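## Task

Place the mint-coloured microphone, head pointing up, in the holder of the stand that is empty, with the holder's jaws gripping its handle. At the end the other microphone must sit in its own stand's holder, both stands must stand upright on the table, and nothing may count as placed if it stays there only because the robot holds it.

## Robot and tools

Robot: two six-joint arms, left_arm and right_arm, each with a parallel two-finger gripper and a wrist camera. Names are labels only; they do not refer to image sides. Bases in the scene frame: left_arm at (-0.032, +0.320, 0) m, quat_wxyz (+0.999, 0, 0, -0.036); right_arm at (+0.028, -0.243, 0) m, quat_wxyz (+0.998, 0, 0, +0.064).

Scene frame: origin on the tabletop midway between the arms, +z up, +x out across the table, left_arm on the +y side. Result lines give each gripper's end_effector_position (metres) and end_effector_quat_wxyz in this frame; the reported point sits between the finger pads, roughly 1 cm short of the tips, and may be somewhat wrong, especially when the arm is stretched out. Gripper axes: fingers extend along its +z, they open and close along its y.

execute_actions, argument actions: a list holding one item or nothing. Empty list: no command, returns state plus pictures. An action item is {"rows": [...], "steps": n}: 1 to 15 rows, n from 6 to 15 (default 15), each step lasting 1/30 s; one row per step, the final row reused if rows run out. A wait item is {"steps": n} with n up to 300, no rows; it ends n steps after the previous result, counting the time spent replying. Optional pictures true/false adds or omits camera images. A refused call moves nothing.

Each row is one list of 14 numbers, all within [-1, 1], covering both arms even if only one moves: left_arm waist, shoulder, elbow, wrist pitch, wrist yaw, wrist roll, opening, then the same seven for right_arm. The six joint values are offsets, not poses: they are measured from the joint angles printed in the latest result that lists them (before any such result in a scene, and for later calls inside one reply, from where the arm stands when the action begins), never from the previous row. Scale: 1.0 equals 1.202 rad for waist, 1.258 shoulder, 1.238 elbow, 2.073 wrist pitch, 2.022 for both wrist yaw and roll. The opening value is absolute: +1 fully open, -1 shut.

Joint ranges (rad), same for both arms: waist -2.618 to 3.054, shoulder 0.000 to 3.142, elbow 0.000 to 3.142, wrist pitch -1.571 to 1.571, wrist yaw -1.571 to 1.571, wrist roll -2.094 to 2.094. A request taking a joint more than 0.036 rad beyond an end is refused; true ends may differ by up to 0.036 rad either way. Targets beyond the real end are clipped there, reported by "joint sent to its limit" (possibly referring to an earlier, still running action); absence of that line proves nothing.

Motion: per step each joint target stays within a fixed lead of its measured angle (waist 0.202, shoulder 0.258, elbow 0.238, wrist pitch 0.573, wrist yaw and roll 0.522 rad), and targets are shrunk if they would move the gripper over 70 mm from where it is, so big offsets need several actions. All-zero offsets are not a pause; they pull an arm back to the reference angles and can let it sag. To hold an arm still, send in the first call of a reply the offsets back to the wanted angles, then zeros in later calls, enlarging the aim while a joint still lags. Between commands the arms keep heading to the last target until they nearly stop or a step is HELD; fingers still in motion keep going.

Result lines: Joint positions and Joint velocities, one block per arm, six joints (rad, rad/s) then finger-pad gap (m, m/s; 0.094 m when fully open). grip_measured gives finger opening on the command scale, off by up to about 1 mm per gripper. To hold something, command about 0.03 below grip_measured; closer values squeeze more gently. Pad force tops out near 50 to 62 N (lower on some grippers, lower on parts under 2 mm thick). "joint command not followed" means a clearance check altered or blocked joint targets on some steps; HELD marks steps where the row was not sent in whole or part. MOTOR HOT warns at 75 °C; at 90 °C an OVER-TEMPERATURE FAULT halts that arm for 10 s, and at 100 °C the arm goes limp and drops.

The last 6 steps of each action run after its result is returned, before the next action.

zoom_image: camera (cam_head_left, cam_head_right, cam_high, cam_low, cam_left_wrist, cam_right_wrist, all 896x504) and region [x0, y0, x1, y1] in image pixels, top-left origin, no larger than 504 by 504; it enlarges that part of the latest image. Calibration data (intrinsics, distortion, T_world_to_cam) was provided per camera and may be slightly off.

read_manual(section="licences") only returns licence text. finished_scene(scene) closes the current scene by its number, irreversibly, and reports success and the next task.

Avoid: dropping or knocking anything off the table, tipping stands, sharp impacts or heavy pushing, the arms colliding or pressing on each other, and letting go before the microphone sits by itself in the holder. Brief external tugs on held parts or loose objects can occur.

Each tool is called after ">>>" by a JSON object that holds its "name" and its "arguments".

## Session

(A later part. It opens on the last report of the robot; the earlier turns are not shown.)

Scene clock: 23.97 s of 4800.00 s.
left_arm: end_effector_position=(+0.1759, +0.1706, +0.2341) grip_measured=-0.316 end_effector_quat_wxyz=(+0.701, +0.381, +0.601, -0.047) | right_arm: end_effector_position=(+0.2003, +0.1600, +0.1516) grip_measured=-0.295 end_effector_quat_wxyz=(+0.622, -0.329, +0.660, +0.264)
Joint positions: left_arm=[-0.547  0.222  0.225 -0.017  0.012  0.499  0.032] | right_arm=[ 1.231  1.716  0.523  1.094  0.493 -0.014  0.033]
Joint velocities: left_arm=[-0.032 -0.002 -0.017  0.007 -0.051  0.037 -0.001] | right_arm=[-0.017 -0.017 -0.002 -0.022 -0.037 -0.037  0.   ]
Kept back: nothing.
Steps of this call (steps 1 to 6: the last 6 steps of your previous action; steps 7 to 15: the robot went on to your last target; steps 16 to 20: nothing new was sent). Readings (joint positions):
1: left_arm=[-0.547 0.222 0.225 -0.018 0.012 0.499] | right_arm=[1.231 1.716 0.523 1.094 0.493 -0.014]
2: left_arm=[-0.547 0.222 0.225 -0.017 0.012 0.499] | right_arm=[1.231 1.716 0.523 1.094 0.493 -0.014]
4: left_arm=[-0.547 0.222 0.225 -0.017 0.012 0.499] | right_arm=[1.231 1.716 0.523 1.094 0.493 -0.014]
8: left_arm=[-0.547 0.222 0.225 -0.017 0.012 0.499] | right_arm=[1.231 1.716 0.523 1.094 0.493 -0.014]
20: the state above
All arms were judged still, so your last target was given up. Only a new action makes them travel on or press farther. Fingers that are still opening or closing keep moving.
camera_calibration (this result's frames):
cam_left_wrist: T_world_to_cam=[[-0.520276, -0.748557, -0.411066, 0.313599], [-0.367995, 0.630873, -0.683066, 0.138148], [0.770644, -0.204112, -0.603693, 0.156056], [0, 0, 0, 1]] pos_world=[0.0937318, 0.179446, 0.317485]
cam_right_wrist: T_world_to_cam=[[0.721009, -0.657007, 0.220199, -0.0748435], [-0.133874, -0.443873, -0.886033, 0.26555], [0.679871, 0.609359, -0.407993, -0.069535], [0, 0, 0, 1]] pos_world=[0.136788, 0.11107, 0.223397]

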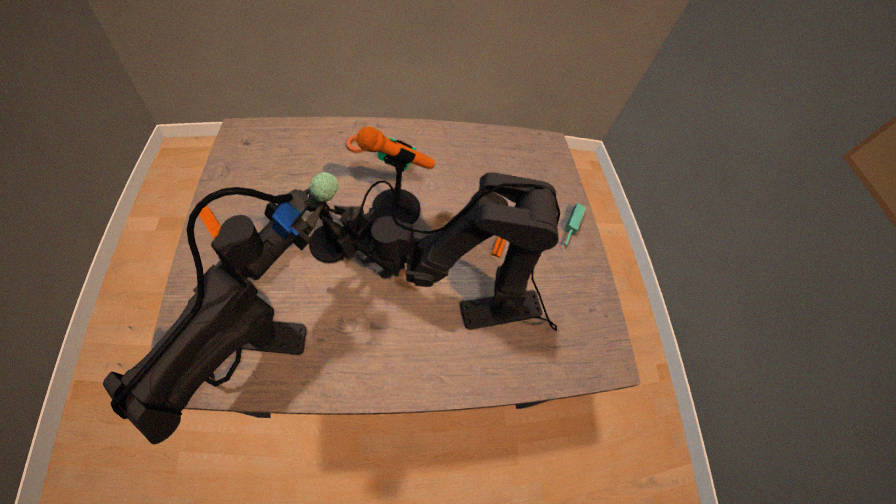

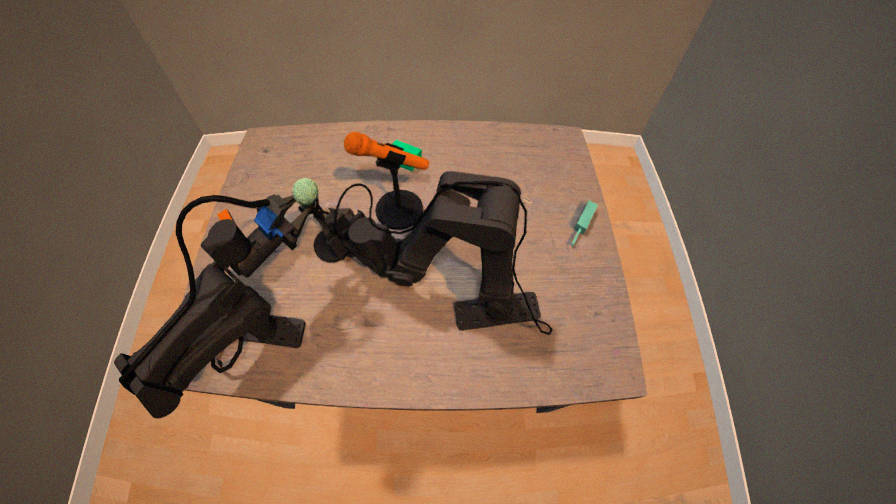

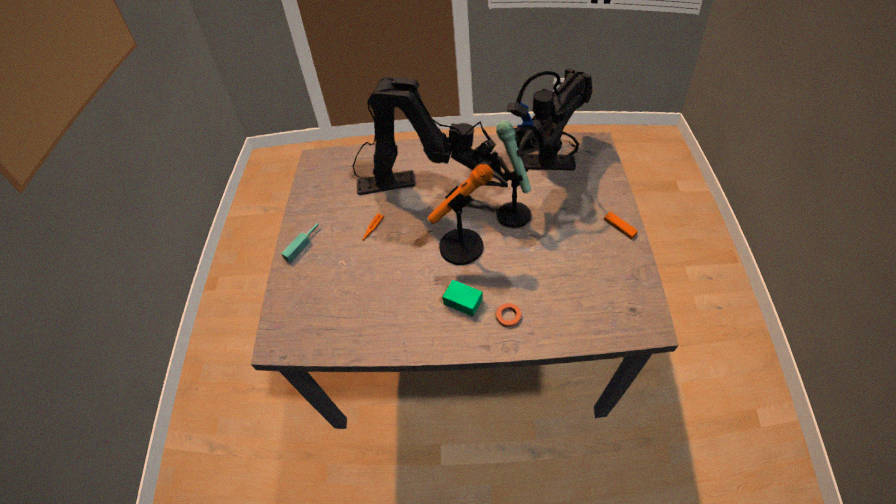

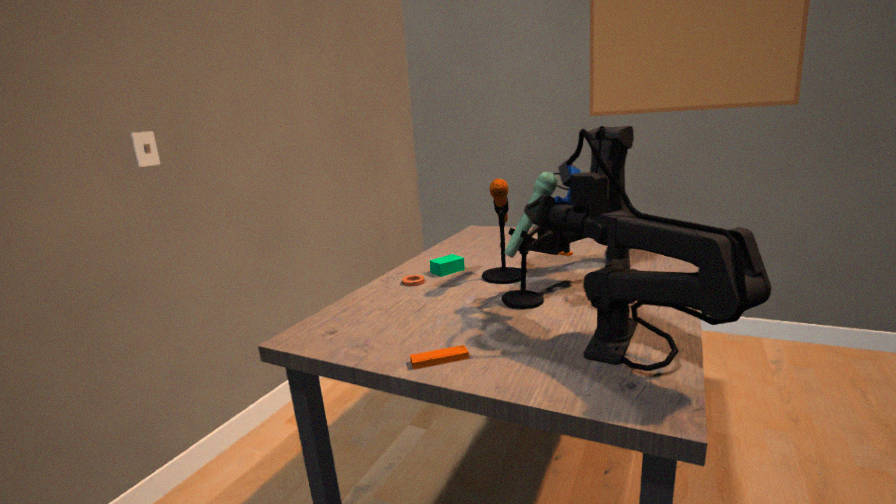

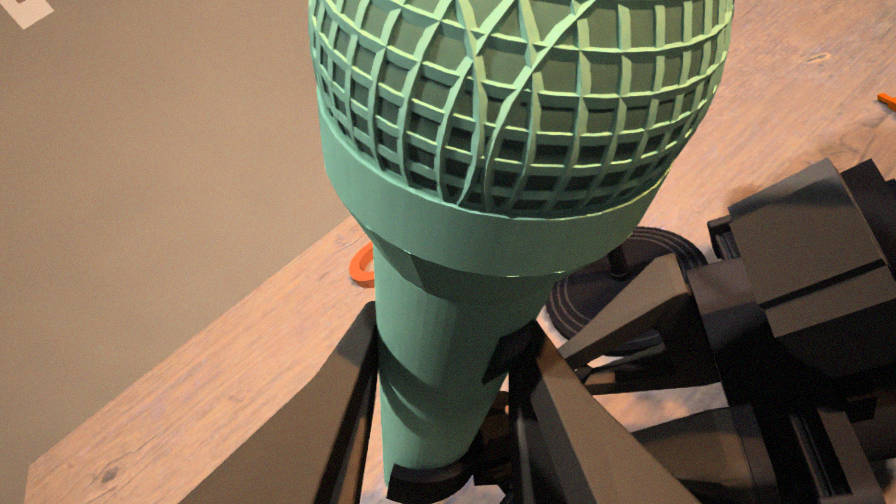

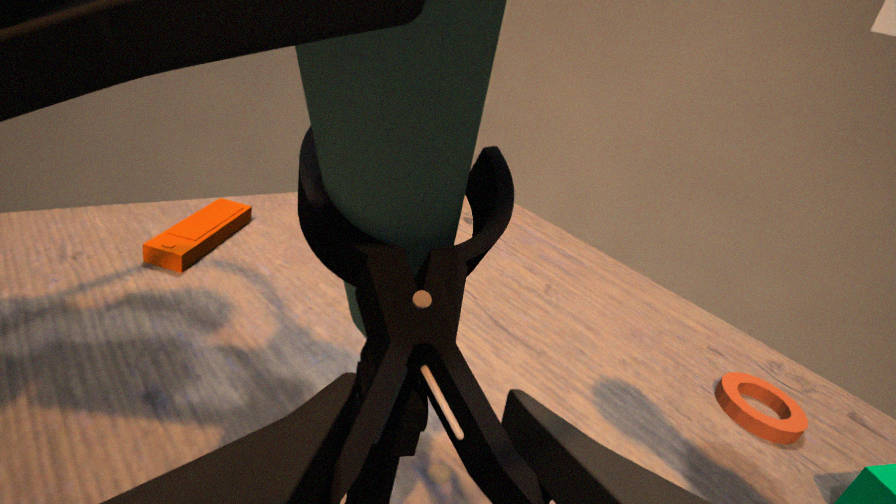

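In. Release right, then left, then retract.

>>> {"name": "execute_actions", "arguments": {"actions": [{"rows":[[0,0,0,0.02,0,0,-0.36,0,0,0,0,0,0,1]]}]}}

>>> {"name": "execute_actions", "arguments": {"actions": [{"rows":[[0,0,0,0.02,0,0,0.5,0,-0.2,-0.2,0,0,0,1]]}]}}

>>> {"name": "execute_actions", "arguments": {"actions": [{"rows":[[0,-0.17,0,-0.08,0,0,1,0,0,0,0,0,0,1]]}]}}

>>> {"name": "execute_actions", "arguments": {"actions": [{"steps":20}], "pictures": true}}

Scene clock: 24.47 s of 4800.00 s.
left_arm: end_effector_position=(+0.1766, +0.1714, +0.2346) grip_measured=-0.316 end_effector_quat_wxyz=(+0.702, +0.380, +0.601, -0.044) | right_arm: end_effector_position=(+0.2003, +0.1601, +0.1526) grip_measured=+0.998 end_effector_quat_wxyz=(+0.623, -0.328, +0.659, +0.265)
Joint positions: left_arm=[-0.547  0.222  0.224 -0.013  0.007  0.501  0.032] | right_arm=[ 1.231  1.716  0.523  1.099  0.493 -0.014  0.094]
Joint velocities: left_arm=[-0.002  0.002 -0.007 -0.007 -0.037 -0.066  0.002] | right_arm=[ 0.012 -0.007 -0.002  0.007 -0.007  0.037  0.001]
Steps of this call (steps 1 to 6: nothing new was sent; steps 7 to 15: the first 9 steps of this action). Readings (joint positions):
7: left_arm=[-0.547 0.222 0.225 -0.017 0.012 0.499] | right_arm=[1.231 1.716 0.523 1.095 0.493 -0.014]
8: left_arm=[-0.547 0.222 0.225 -0.014 0.009 0.500] | right_arm=[1.231 1.716 0.523 1.098 0.493 -0.014]
10: left_arm=[-0.547 0.222 0.224 -0.014 0.007 0.500] | right_arm=[1.231 1.716 0.523 1.099 0.493 -0.014]
14: left_arm=[-0.547 0.222 0.224 -0.013 0.007 0.501] | right_arm=[1.231 1.716 0.523 1.099 0.493 -0.014]
15: the state above

Scene clock: 24.97 s of 4800.00 s.
left_arm: end_effector_position=(+0.1766, +0.1714, +0.2413) grip_measured=+0.498 end_effector_quat_wxyz=(+0.711, +0.374, +0.593, -0.044) | right_arm: end_effector_position=(+0.1870, +0.0995, +0.1583) grip_measured=+0.998 end_effector_quat_wxyz=(+0.626, -0.324, +0.656, +0.270)
Joint positions: left_arm=[-0.547  0.222  0.224  0.014  0.006  0.501  0.07 ] | right_arm=[ 1.232  1.475  0.287  1.107  0.492 -0.014  0.094]
Joint velocities: left_arm=[ 0.017 -0.012  0.007 -0.037 -0.007  0.051  0.   ] | right_arm=[-0.002 -0.012  0.002  0.095 -0.081 -0.081 -0.001]
Steps of this call (steps 1 to 6: the last 6 steps of your previous action; steps 7 to 15: the first 9 steps of this action, its rows measured from where the robot was after step 6). Readings (joint positions):
6: left_arm=[-0.547 0.222 0.224 -0.013 0.007 0.501] | right_arm=[1.231 1.716 0.523 1.099 0.493 -0.014]
7: left_arm=[-0.547 0.222 0.224 -0.012 0.006 0.501] | right_arm=[1.231 1.684 0.493 1.094 0.486 -0.014]
8: left_arm=[-0.547 0.222 0.224 -0.007 0.006 0.501] | right_arm=[1.232 1.614 0.423 1.094 0.484 -0.014]
10: left_arm=[-0.547 0.222 0.224 0.004 0.006 0.501] | right_arm=[1.232 1.499 0.315 1.104 0.490 -0.014]
14: left_arm=[-0.547 0.222 0.224 0.013 0.006 0.501] | right_arm=[1.232 1.475 0.287 1.107 0.492 -0.014]
15: the state above

Scene clock: 25.47 s of 4800.00 s.
left_arm: end_effector_position=(+0.1572, +0.1852, +0.2520) grip_measured=+1.000 end_effector_quat_wxyz=(+0.735, +0.361, +0.572, -0.046) | right_arm: end_effector_position=(+0.1870, +0.0995, +0.1583) grip_measured=+0.998 end_effector_quat_wxyz=(+0.626, -0.324, +0.656, +0.270)
Joint positions: left_arm=[-0.547  0.019  0.218 -0.113  0.006  0.501  0.094] | right_arm=[ 1.232  1.475  0.287  1.107  0.492 -0.014  0.094]
Joint velocities: left_arm=[-0.002  0.002  0.017 -0.168  0.051 -0.066  0.   ] | right_arm=[-0.012 -0.007 -0.012  0.022  0.007 -0.007  0.001]
Steps of this call (steps 1 to 6: the last 6 steps of your previous action; steps 7 to 15: the first 9 steps of this action, its rows measured from where the robot was after step 6). Readings (joint positions):
6: left_arm=[-0.547 0.222 0.224 0.017 0.006 0.501] | right_arm=[1.232 1.475 0.287 1.107 0.492 -0.014]
7: left_arm=[-0.547 0.194 0.224 -0.008 0.006 0.501] | right_arm=[1.232 1.475 0.287 1.107 0.492 -0.014]
8: left_arm=[-0.547 0.135 0.219 -0.046 0.006 0.501] | right_arm=[1.232 1.475 0.287 1.107 0.492 -0.014]
10: left_arm=[-0.547 0.046 0.218 -0.078 0.006 0.501] | right_arm=[1.232 1.475 0.287 1.107 0.492 -0.014]
14: left_arm=[-0.547 0.019 0.218 -0.105 0.006 0.501] | right_arm=[1.232 1.475 0.287 1.107 0.492 -0.014]
15: the state above

Scene clock: 26.13 s of 4800.00 s.
left_arm: end_effector_position=(+0.1576, +0.1850, +0.2455) grip_measured=+1.000 end_effector_quat_wxyz=(+0.726, +0.366, +0.580, -0.045) | right_arm: end_effector_position=(+0.1870, +0.0995, +0.1583) grip_measured=+0.998 end_effector_quat_wxyz=(+0.626, -0.324, +0.656, +0.270)
Joint positions: left_arm=[-0.547  0.019  0.218 -0.139  0.006  0.501  0.094] | right_arm=[ 1.232  1.475  0.287  1.107  0.492 -0.014  0.094]
Joint velocities: left_arm=[ 0.007  0.007  0.017 -0.022 -0.007  0.037  0.   ] | right_arm=[-0.002  0.012 -0.007  0.051  0.051 -0.081  0.001]
Kept back: nothing.
Steps of this call (steps 1 to 6: the last 6 steps of your previous action; steps 7 to 20: the robot went on to your last target). Readings (joint positions):
1: left_arm=[-0.547 0.019 0.218 -0.119 0.006 0.501] | right_arm=[1.232 1.475 0.287 1.107 0.492 -0.014]
2: left_arm=[-0.547 0.019 0.218 -0.124 0.006 0.501] | right_arm=[1.232 1.475 0.287 1.107 0.492 -0.014]
4: left_arm=[-0.547 0.019 0.218 -0.130 0.006 0.501] | right_arm=[1.232 1.475 0.287 1.107 0.492 -0.014]
8: left_arm=[-0.547 0.019 0.218 -0.136 0.006 0.501] | right_arm=[1.232 1.475 0.287 1.107 0.492 -0.014]
20: the state above
camera_calibration (this result's frames):
cam_left_wrist: T_world_to_cam=[[-0.490797, -0.76846, -0.410594, 0.318435], [-0.329127, 0.599862, -0.729274, 0.141073], [0.806718, -0.222788, -0.547331, 0.163879], [0, 0, 0, 1]] pos_world=[0.0705137, 0.19659, 0.323324]
cam_right_wrist: T_world_to_cam=[[0.720911, -0.660206, 0.21075, -0.104647], [-0.129867, -0.427407, -0.894683, 0.24186], [0.680751, 0.617617, -0.393862, -0.0241436], [0, 0, 0, 1]] pos_world=[0.123287, 0.0491959, 0.228934]

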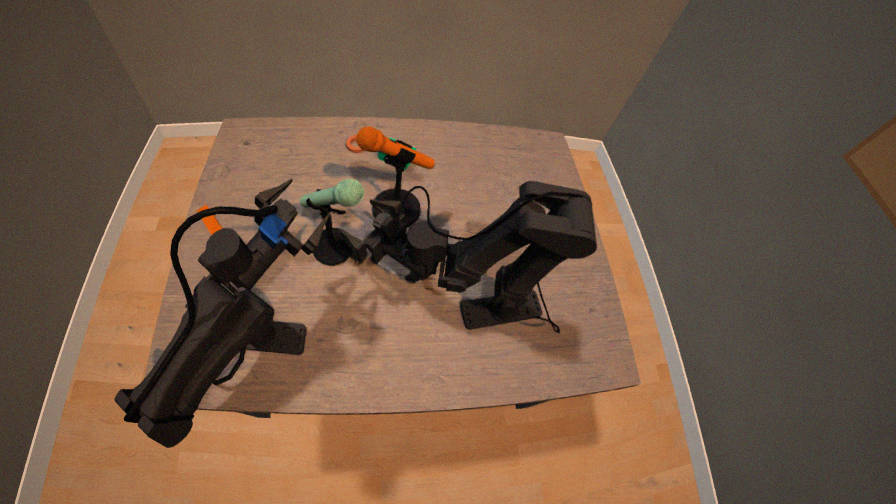

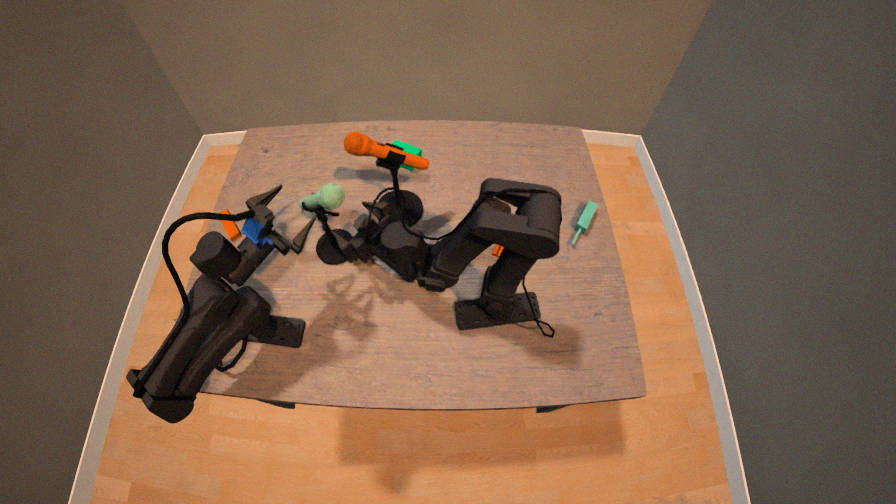

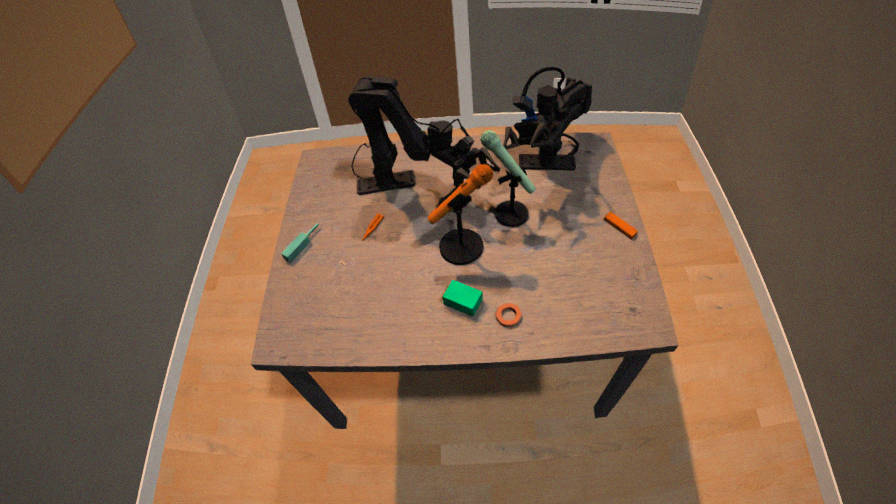

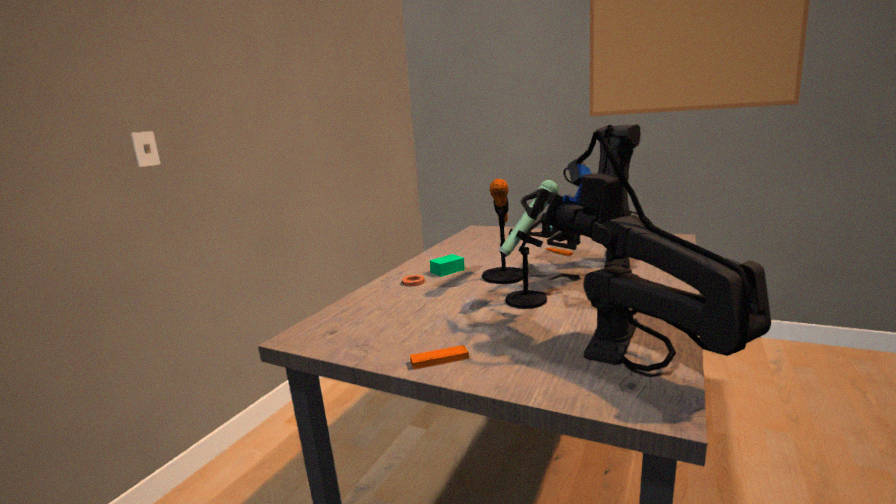

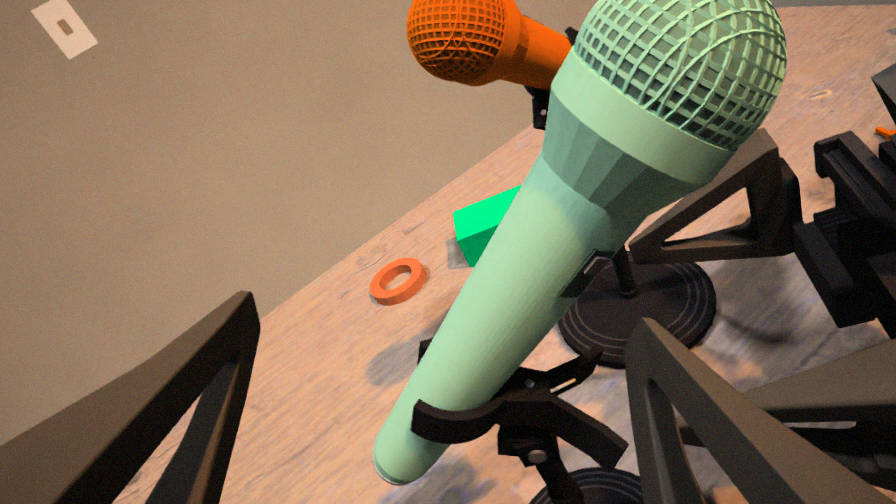

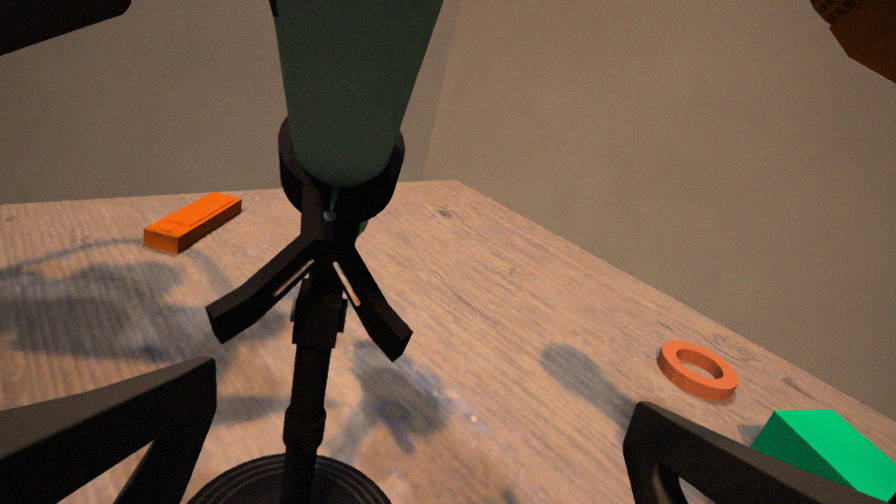

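>>> {"name": "execute_actions", "arguments": {"actions": [{"rows":[[-0.097,0,0,0.01,0,0.143,1,0,0,0,0,0,0,1]]}]}}

>>> {"name": "execute_actions", "arguments": {"actions": [{"rows":[[0,0.51,0.22,0.05,0,0,1,0,0,0,0,0,0,1]]}]}}

>>> {"name": "execute_actions", "arguments": {"actions": [{"steps":20}], "pictures": true}}

Scene clock: 26.93 s of 4800.00 s.
left_arm: end_effector_position=(+0.1422, +0.1658, +0.2477) grip_measured=+1.000 end_effector_quat_wxyz=(+0.731, +0.460, +0.505, +0.006) | right_arm: end_effector_position=(+0.1870, +0.0995, +0.1583) grip_measured=+0.998 end_effector_quat_wxyz=(+0.626, -0.324, +0.656, +0.270)
Joint positions: left_arm=[-0.654  0.019  0.218 -0.131  0.005  0.747  0.094] | right_arm=[ 1.232  1.475  0.287  1.107  0.492 -0.014  0.094]
Joint velocities: left_arm=[-0.002 -0.012  0.012 -0.022 -0.066  0.242  0.   ] | right_arm=[-0.012  0.002 -0.012  0.022  0.022 -0.022  0.   ]
Steps of this call (steps 1 to 15: the robot went on to your last target; steps 16 to 24: the first 9 steps of this action). Readings (joint positions):
16: left_arm=[-0.564 0.019 0.218 -0.138 -0.000 0.545] | right_arm=[1.232 1.475 0.287 1.107 0.492 -0.014]
17: left_arm=[-0.600 0.019 0.218 -0.137 -0.000 0.594] | right_arm=[1.232 1.475 0.287 1.107 0.492 -0.014]
19: left_arm=[-0.645 0.019 0.218 -0.134 0.004 0.664] | right_arm=[1.232 1.475 0.287 1.107 0.492 -0.014]
23: left_arm=[-0.654 0.019 0.218 -0.131 0.005 0.737] | right_arm=[1.232 1.475 0.287 1.107 0.492 -0.014]
24: the state above

Scene clock: 27.43 s of 4800.00 s.
left_arm: end_effector_position=(+0.1971, +0.1168, +0.2616) grip_measured=+1.000 end_effector_quat_wxyz=(+0.648, +0.521, +0.554, +0.015) | right_arm: end_effector_position=(+0.1870, +0.0995, +0.1583) grip_measured=+0.998 end_effector_quat_wxyz=(+0.626, -0.324, +0.656, +0.270)
Joint positions: left_arm=[-0.654  0.648  0.499 -0.011  0.006  0.778  0.094] | right_arm=[ 1.232  1.475  0.287  1.107  0.492 -0.014  0.094]
Joint velocities: left_arm=[-0.012  0.833 -0.276 -0.242  0.037  0.007  0.   ] | right_arm=[-0.002  0.002  0.007 -0.066  0.051 -0.081 -0.001]
Steps of this call (steps 1 to 6: the last 6 steps of your previous action; steps 7 to 15: the first 9 steps of this action, its rows measured from where the robot was after step 6). Readings (joint positions):
6: left_arm=[-0.654 0.019 0.218 -0.130 0.005 0.777] | right_arm=[1.232 1.475 0.287 1.107 0.492 -0.014]
7: left_arm=[-0.654 0.054 0.246 -0.141 0.005 0.778] | right_arm=[1.232 1.475 0.287 1.107 0.492 -0.014]
8: left_arm=[-0.654 0.135 0.304 -0.142 0.005 0.778] | right_arm=[1.232 1.475 0.287 1.107 0.492 -0.014]
10: left_arm=[-0.654 0.313 0.428 -0.097 0.005 0.778] | right_arm=[1.232 1.475 0.287 1.107 0.492 -0.014]
14: left_arm=[-0.654 0.610 0.507 -0.003 0.006 0.778] | right_arm=[1.232 1.475 0.287 1.107 0.492 -0.014]
15: the state above

Scene clock: 28.10 s of 4800.00 s.
left_arm: end_effector_position=(+0.1983, +0.1157, +0.2373) grip_measured=+1.000 end_effector_quat_wxyz=(+0.620, +0.537, +0.571, +0.014) | right_arm: end_effector_position=(+0.1870, +0.0995, +0.1583) grip_measured=+0.998 end_effector_quat_wxyz=(+0.626, -0.324, +0.656, +0.270)
Joint positions: left_arm=[-0.654  0.674  0.478 -0.036  0.006  0.778  0.094] | right_arm=[ 1.232  1.475  0.287  1.107  0.492 -0.014  0.094]
Joint velocities: left_arm=[ 0.012 -0.017 -0.012  0.007  0.051 -0.007  0.   ] | right_arm=[-0.017 -0.002  0.012  0.022 -0.037 -0.051 -0.   ]
Kept back: nothing.
Steps of this call (steps 1 to 6: the last 6 steps of your previous action; steps 7 to 20: the robot went on to your last target). Readings (joint positions):
1: left_arm=[-0.654 0.667 0.490 -0.021 0.006 0.778] | right_arm=[1.232 1.475 0.287 1.107 0.492 -0.014]
2: left_arm=[-0.654 0.674 0.483 -0.031 0.006 0.778] | right_arm=[1.232 1.475 0.287 1.107 0.492 -0.014]
4: left_arm=[-0.654 0.674 0.478 -0.041 0.006 0.778] | right_arm=[1.232 1.475 0.287 1.107 0.492 -0.014]
8: left_arm=[-0.654 0.674 0.478 -0.037 0.006 0.778] | right_arm=[1.232 1.475 0.287 1.107 0.492 -0.014]
20: the state above
camera_calibration (this result's frames):
cam_left_wrist: T_world_to_cam=[[-0.600951, -0.486288, -0.634335, 0.324099], [-0.262927, 0.869732, -0.417656, 0.0717194], [0.754803, -0.0842072, -0.650524, 0.129935], [0, 0, 0, 1]] pos_world=[0.115549, 0.10617, 0.320068]
cam_right_wrist: T_world_to_cam=[[0.720911, -0.660206, 0.21075, -0.104647], [-0.129867, -0.427407, -0.894683, 0.24186], [0.680751, 0.617617, -0.393862, -0.0241436], [0, 0, 0, 1]] pos_world=[0.123287, 0.0491959, 0.228934]

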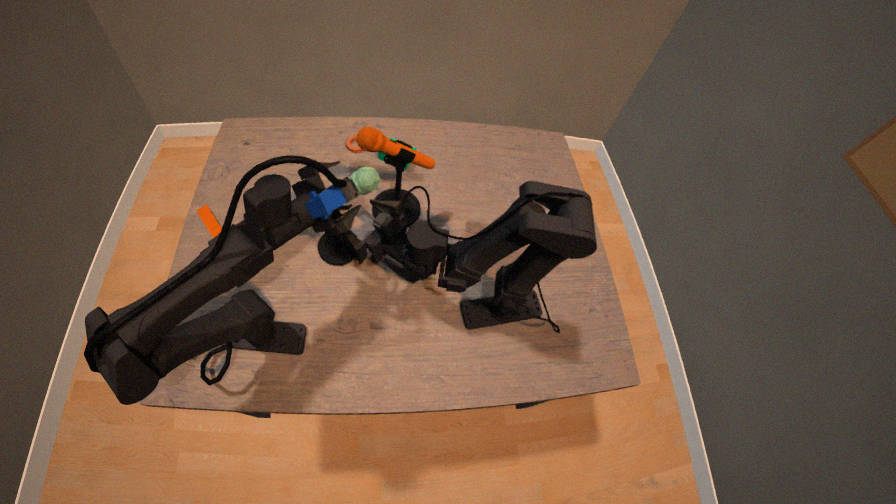

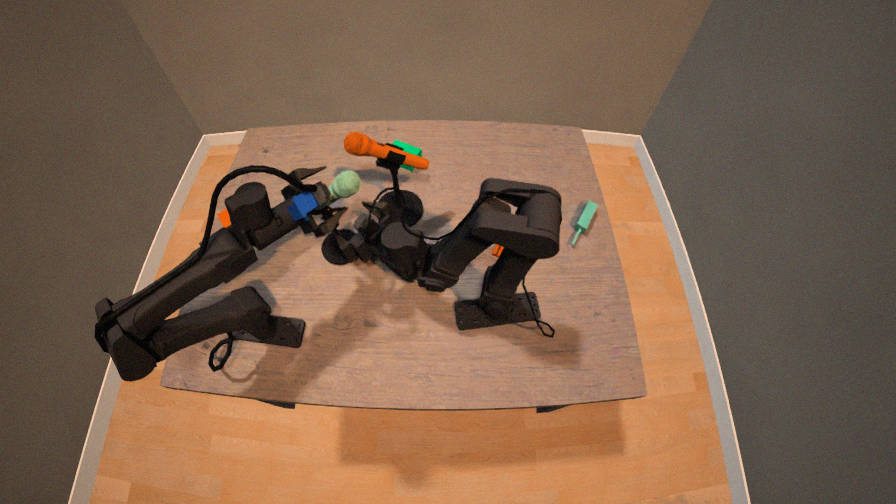

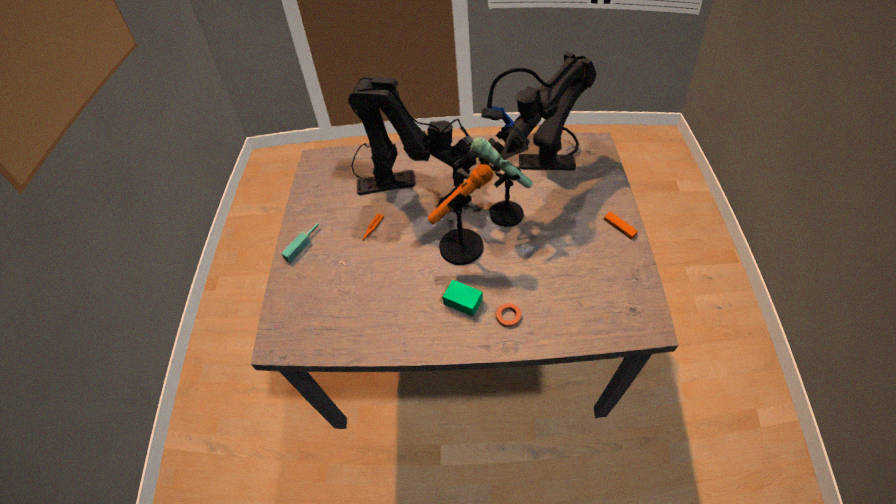

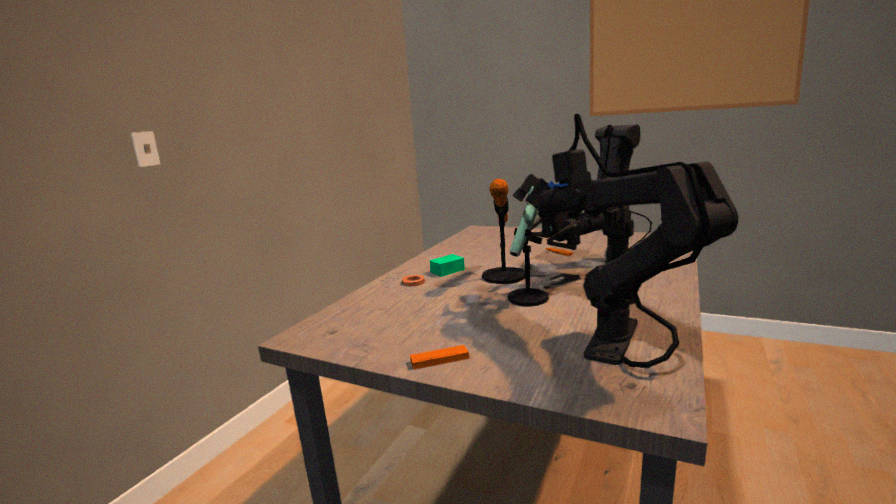

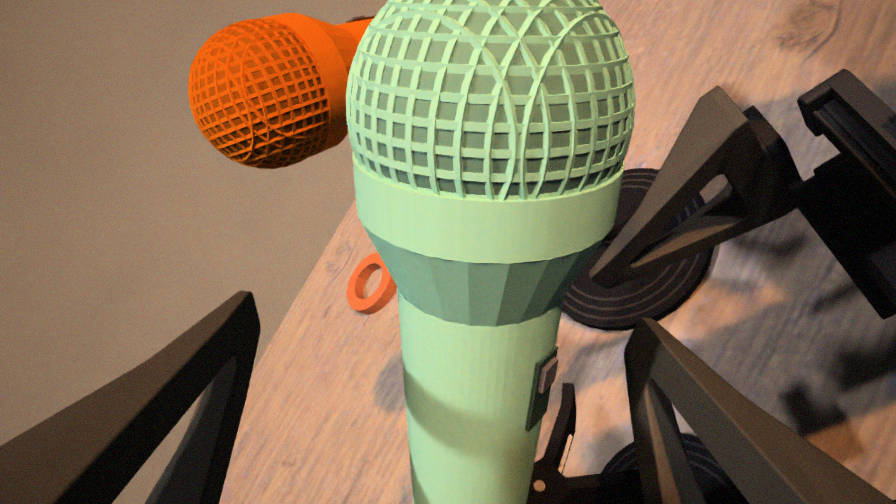

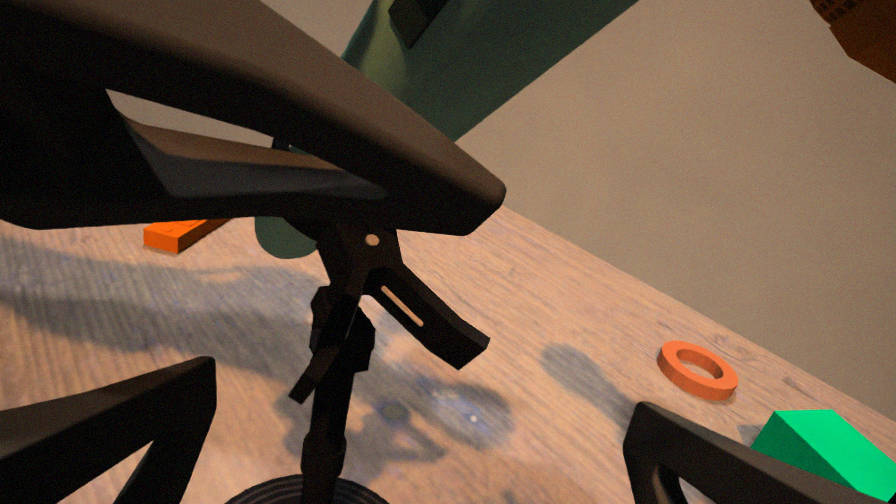

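>>> {"name": "execute_actions", "arguments": {"actions": [{"rows":[[0,0,0,0.01,0,0,-0.5,0,0,0,0,0,0,1]]}]}}

>>> {"name": "execute_actions", "arguments": {"actions": [{"steps":10}], "pictures": true}}

Scene clock: 28.57 s of 4800.00 s.
left_arm: end_effector_position=(+0.1966, +0.1145, +0.2343) grip_measured=-0.293 end_effector_quat_wxyz=(+0.617, +0.540, +0.572, +0.008) | right_arm: end_effector_position=(+0.1870, +0.0995, +0.1583) grip_measured=+0.998 end_effector_quat_wxyz=(+0.626, -0.324, +0.656, +0.270)
Joint positions: left_arm=[-0.654  0.674  0.474 -0.039  0.017  0.775  0.033] | right_arm=[ 1.232  1.475  0.287  1.107  0.492 -0.014  0.094]
Joint velocities: left_arm=[-0.002 -0.017 -0.002  0.022 -0.051 -0.022 -0.001] | right_arm=[-0.002 -0.007  0.002 -0.081 -0.007  0.007 -0.   ]
Steps of this call (steps 1 to 5: the robot went on to your last target; steps 6 to 14: the first 9 steps of this action). Readings (joint positions):
6: left_arm=[-0.654 0.674 0.478 -0.036 0.006 0.778] | right_arm=[1.232 1.475 0.287 1.107 0.492 -0.014]
7: left_arm=[-0.654 0.674 0.478 -0.034 0.006 0.778] | right_arm=[1.232 1.475 0.287 1.107 0.492 -0.014]
9: left_arm=[-0.654 0.674 0.478 -0.033 0.009 0.778] | right_arm=[1.232 1.475 0.287 1.107 0.492 -0.014]
13: left_arm=[-0.654 0.674 0.474 -0.039 0.016 0.775] | right_arm=[1.232 1.475 0.287 1.107 0.492 -0.014]
14: the state above

Scene clock: 28.90 s of 4800.00 s.
left_arm: end_effector_position=(+0.1966, +0.1144, +0.2343) grip_measured=-0.293 end_effector_quat_wxyz=(+0.617, +0.541, +0.572, +0.008) | right_arm: end_effector_position=(+0.1870, +0.0995, +0.1583) grip_measured=+0.998 end_effector_quat_wxyz=(+0.626, -0.324, +0.656, +0.270)
Joint positions: left_arm=[-0.654  0.674  0.474 -0.039  0.018  0.775  0.033] | right_arm=[ 1.232  1.475  0.287  1.107  0.492 -0.014  0.094]
Joint velocities: left_arm=[ 0.012 -0.012 -0.007  0.051 -0.007  0.066 -0.001] | right_arm=[-0.002  0.007 -0.012  0.007 -0.066 -0.051  0.   ]
Kept back: nothing.
Steps of this call (steps 1 to 6: the last 6 steps of your previous action; steps 7 to 10: the robot went on to your last target). Readings (joint positions):
1: left_arm=[-0.654 0.674 0.474 -0.039 0.018 0.775] | right_arm=[1.232 1.475 0.287 1.107 0.492 -0.014]
2: left_arm=[-0.654 0.674 0.474 -0.039 0.018 0.775] | right_arm=[1.232 1.475 0.287 1.107 0.492 -0.014]
4: left_arm=[-0.654 0.674 0.474 -0.039 0.018 0.775] | right_arm=[1.232 1.475 0.287 1.107 0.492 -0.014]
8: left_arm=[-0.654 0.674 0.474 -0.039 0.018 0.775] | right_arm=[1.232 1.475 0.287 1.107 0.492 -0.014]
10: the state above
camera_calibration (this result's frames):
cam_left_wrist: T_world_to_cam=[[-0.612297, -0.479468, -0.628652, 0.320658], [-0.257684, 0.872735, -0.414648, 0.0690674], [0.747456, -0.0918948, -0.657924, 0.133232], [0, 0, 0, 1]] pos_world=[0.114551, 0.105711, 0.317878]
cam_right_wrist: T_world_to_cam=[[0.720911, -0.660206, 0.21075, -0.104647], [-0.129867, -0.427407, -0.894683, 0.24186], [0.680751, 0.617617, -0.393862, -0.0241436], [0, 0, 0, 1]] pos_world=[0.123287, 0.0491959, 0.228934]

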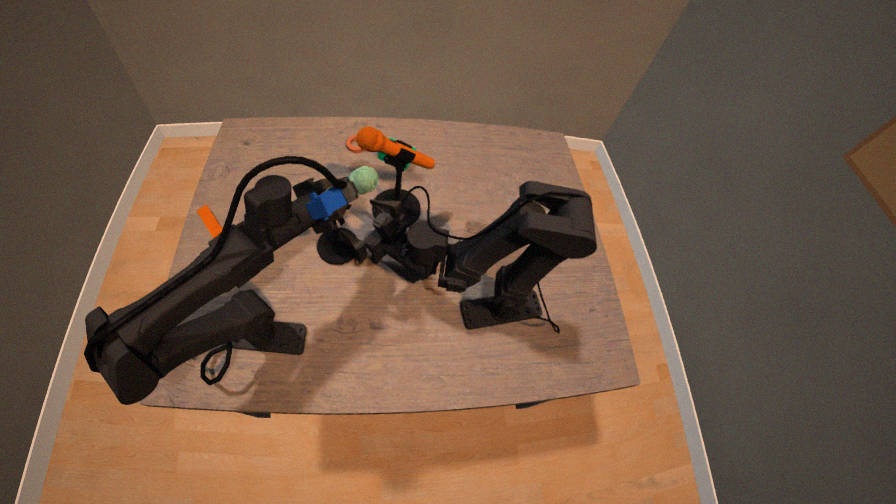

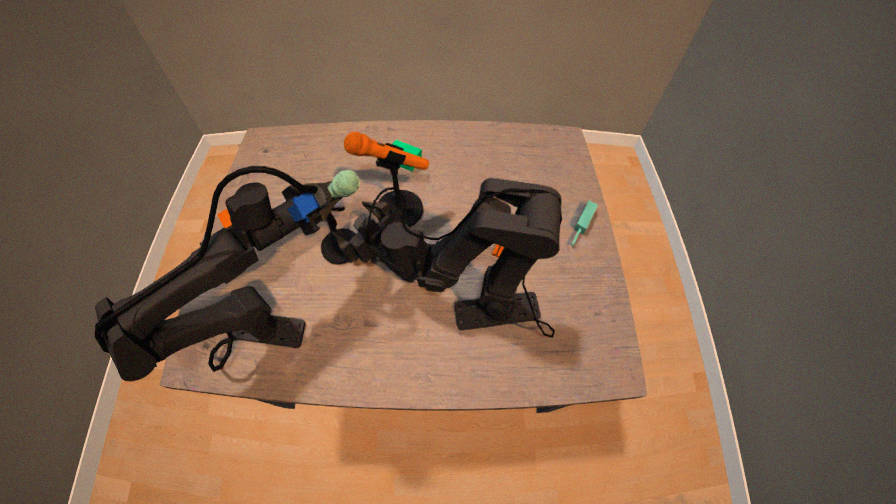

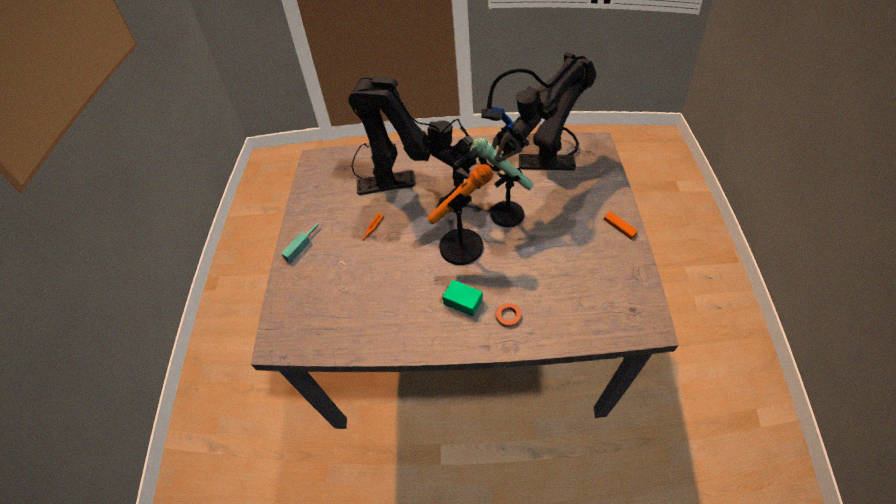

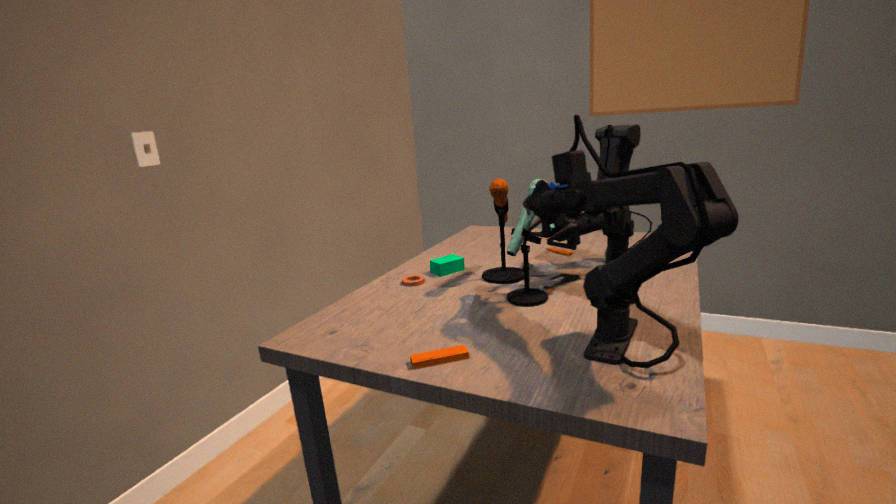

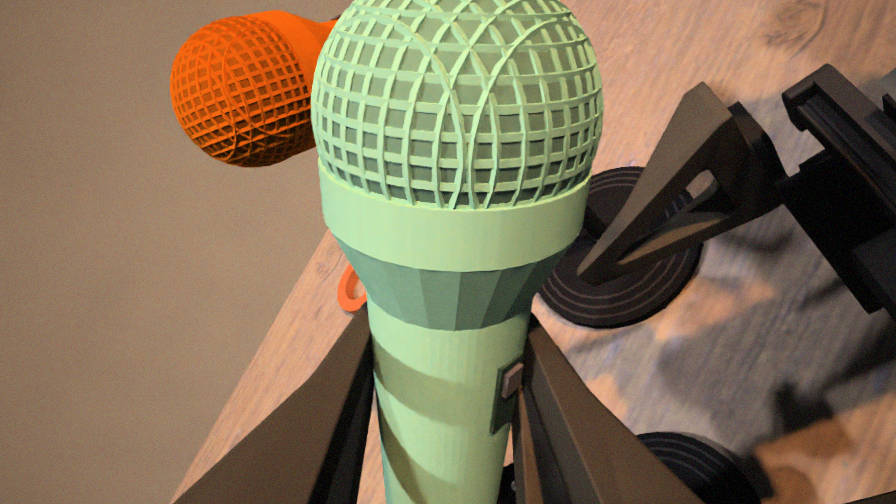

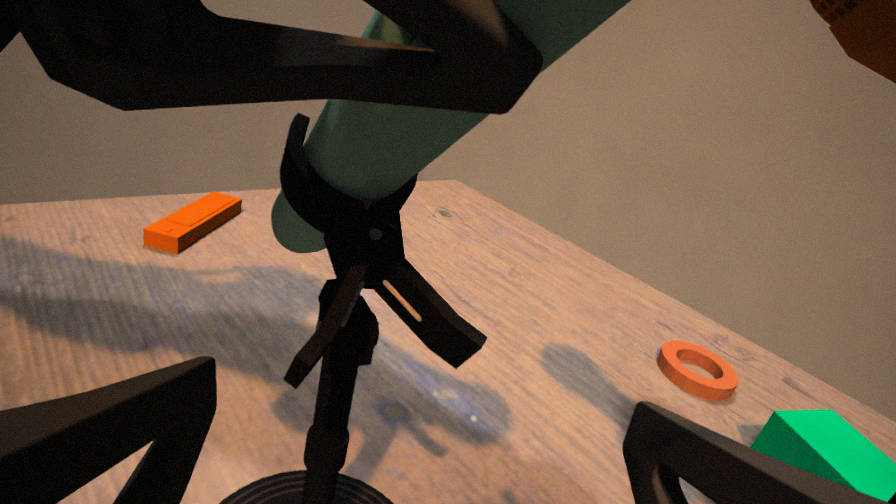

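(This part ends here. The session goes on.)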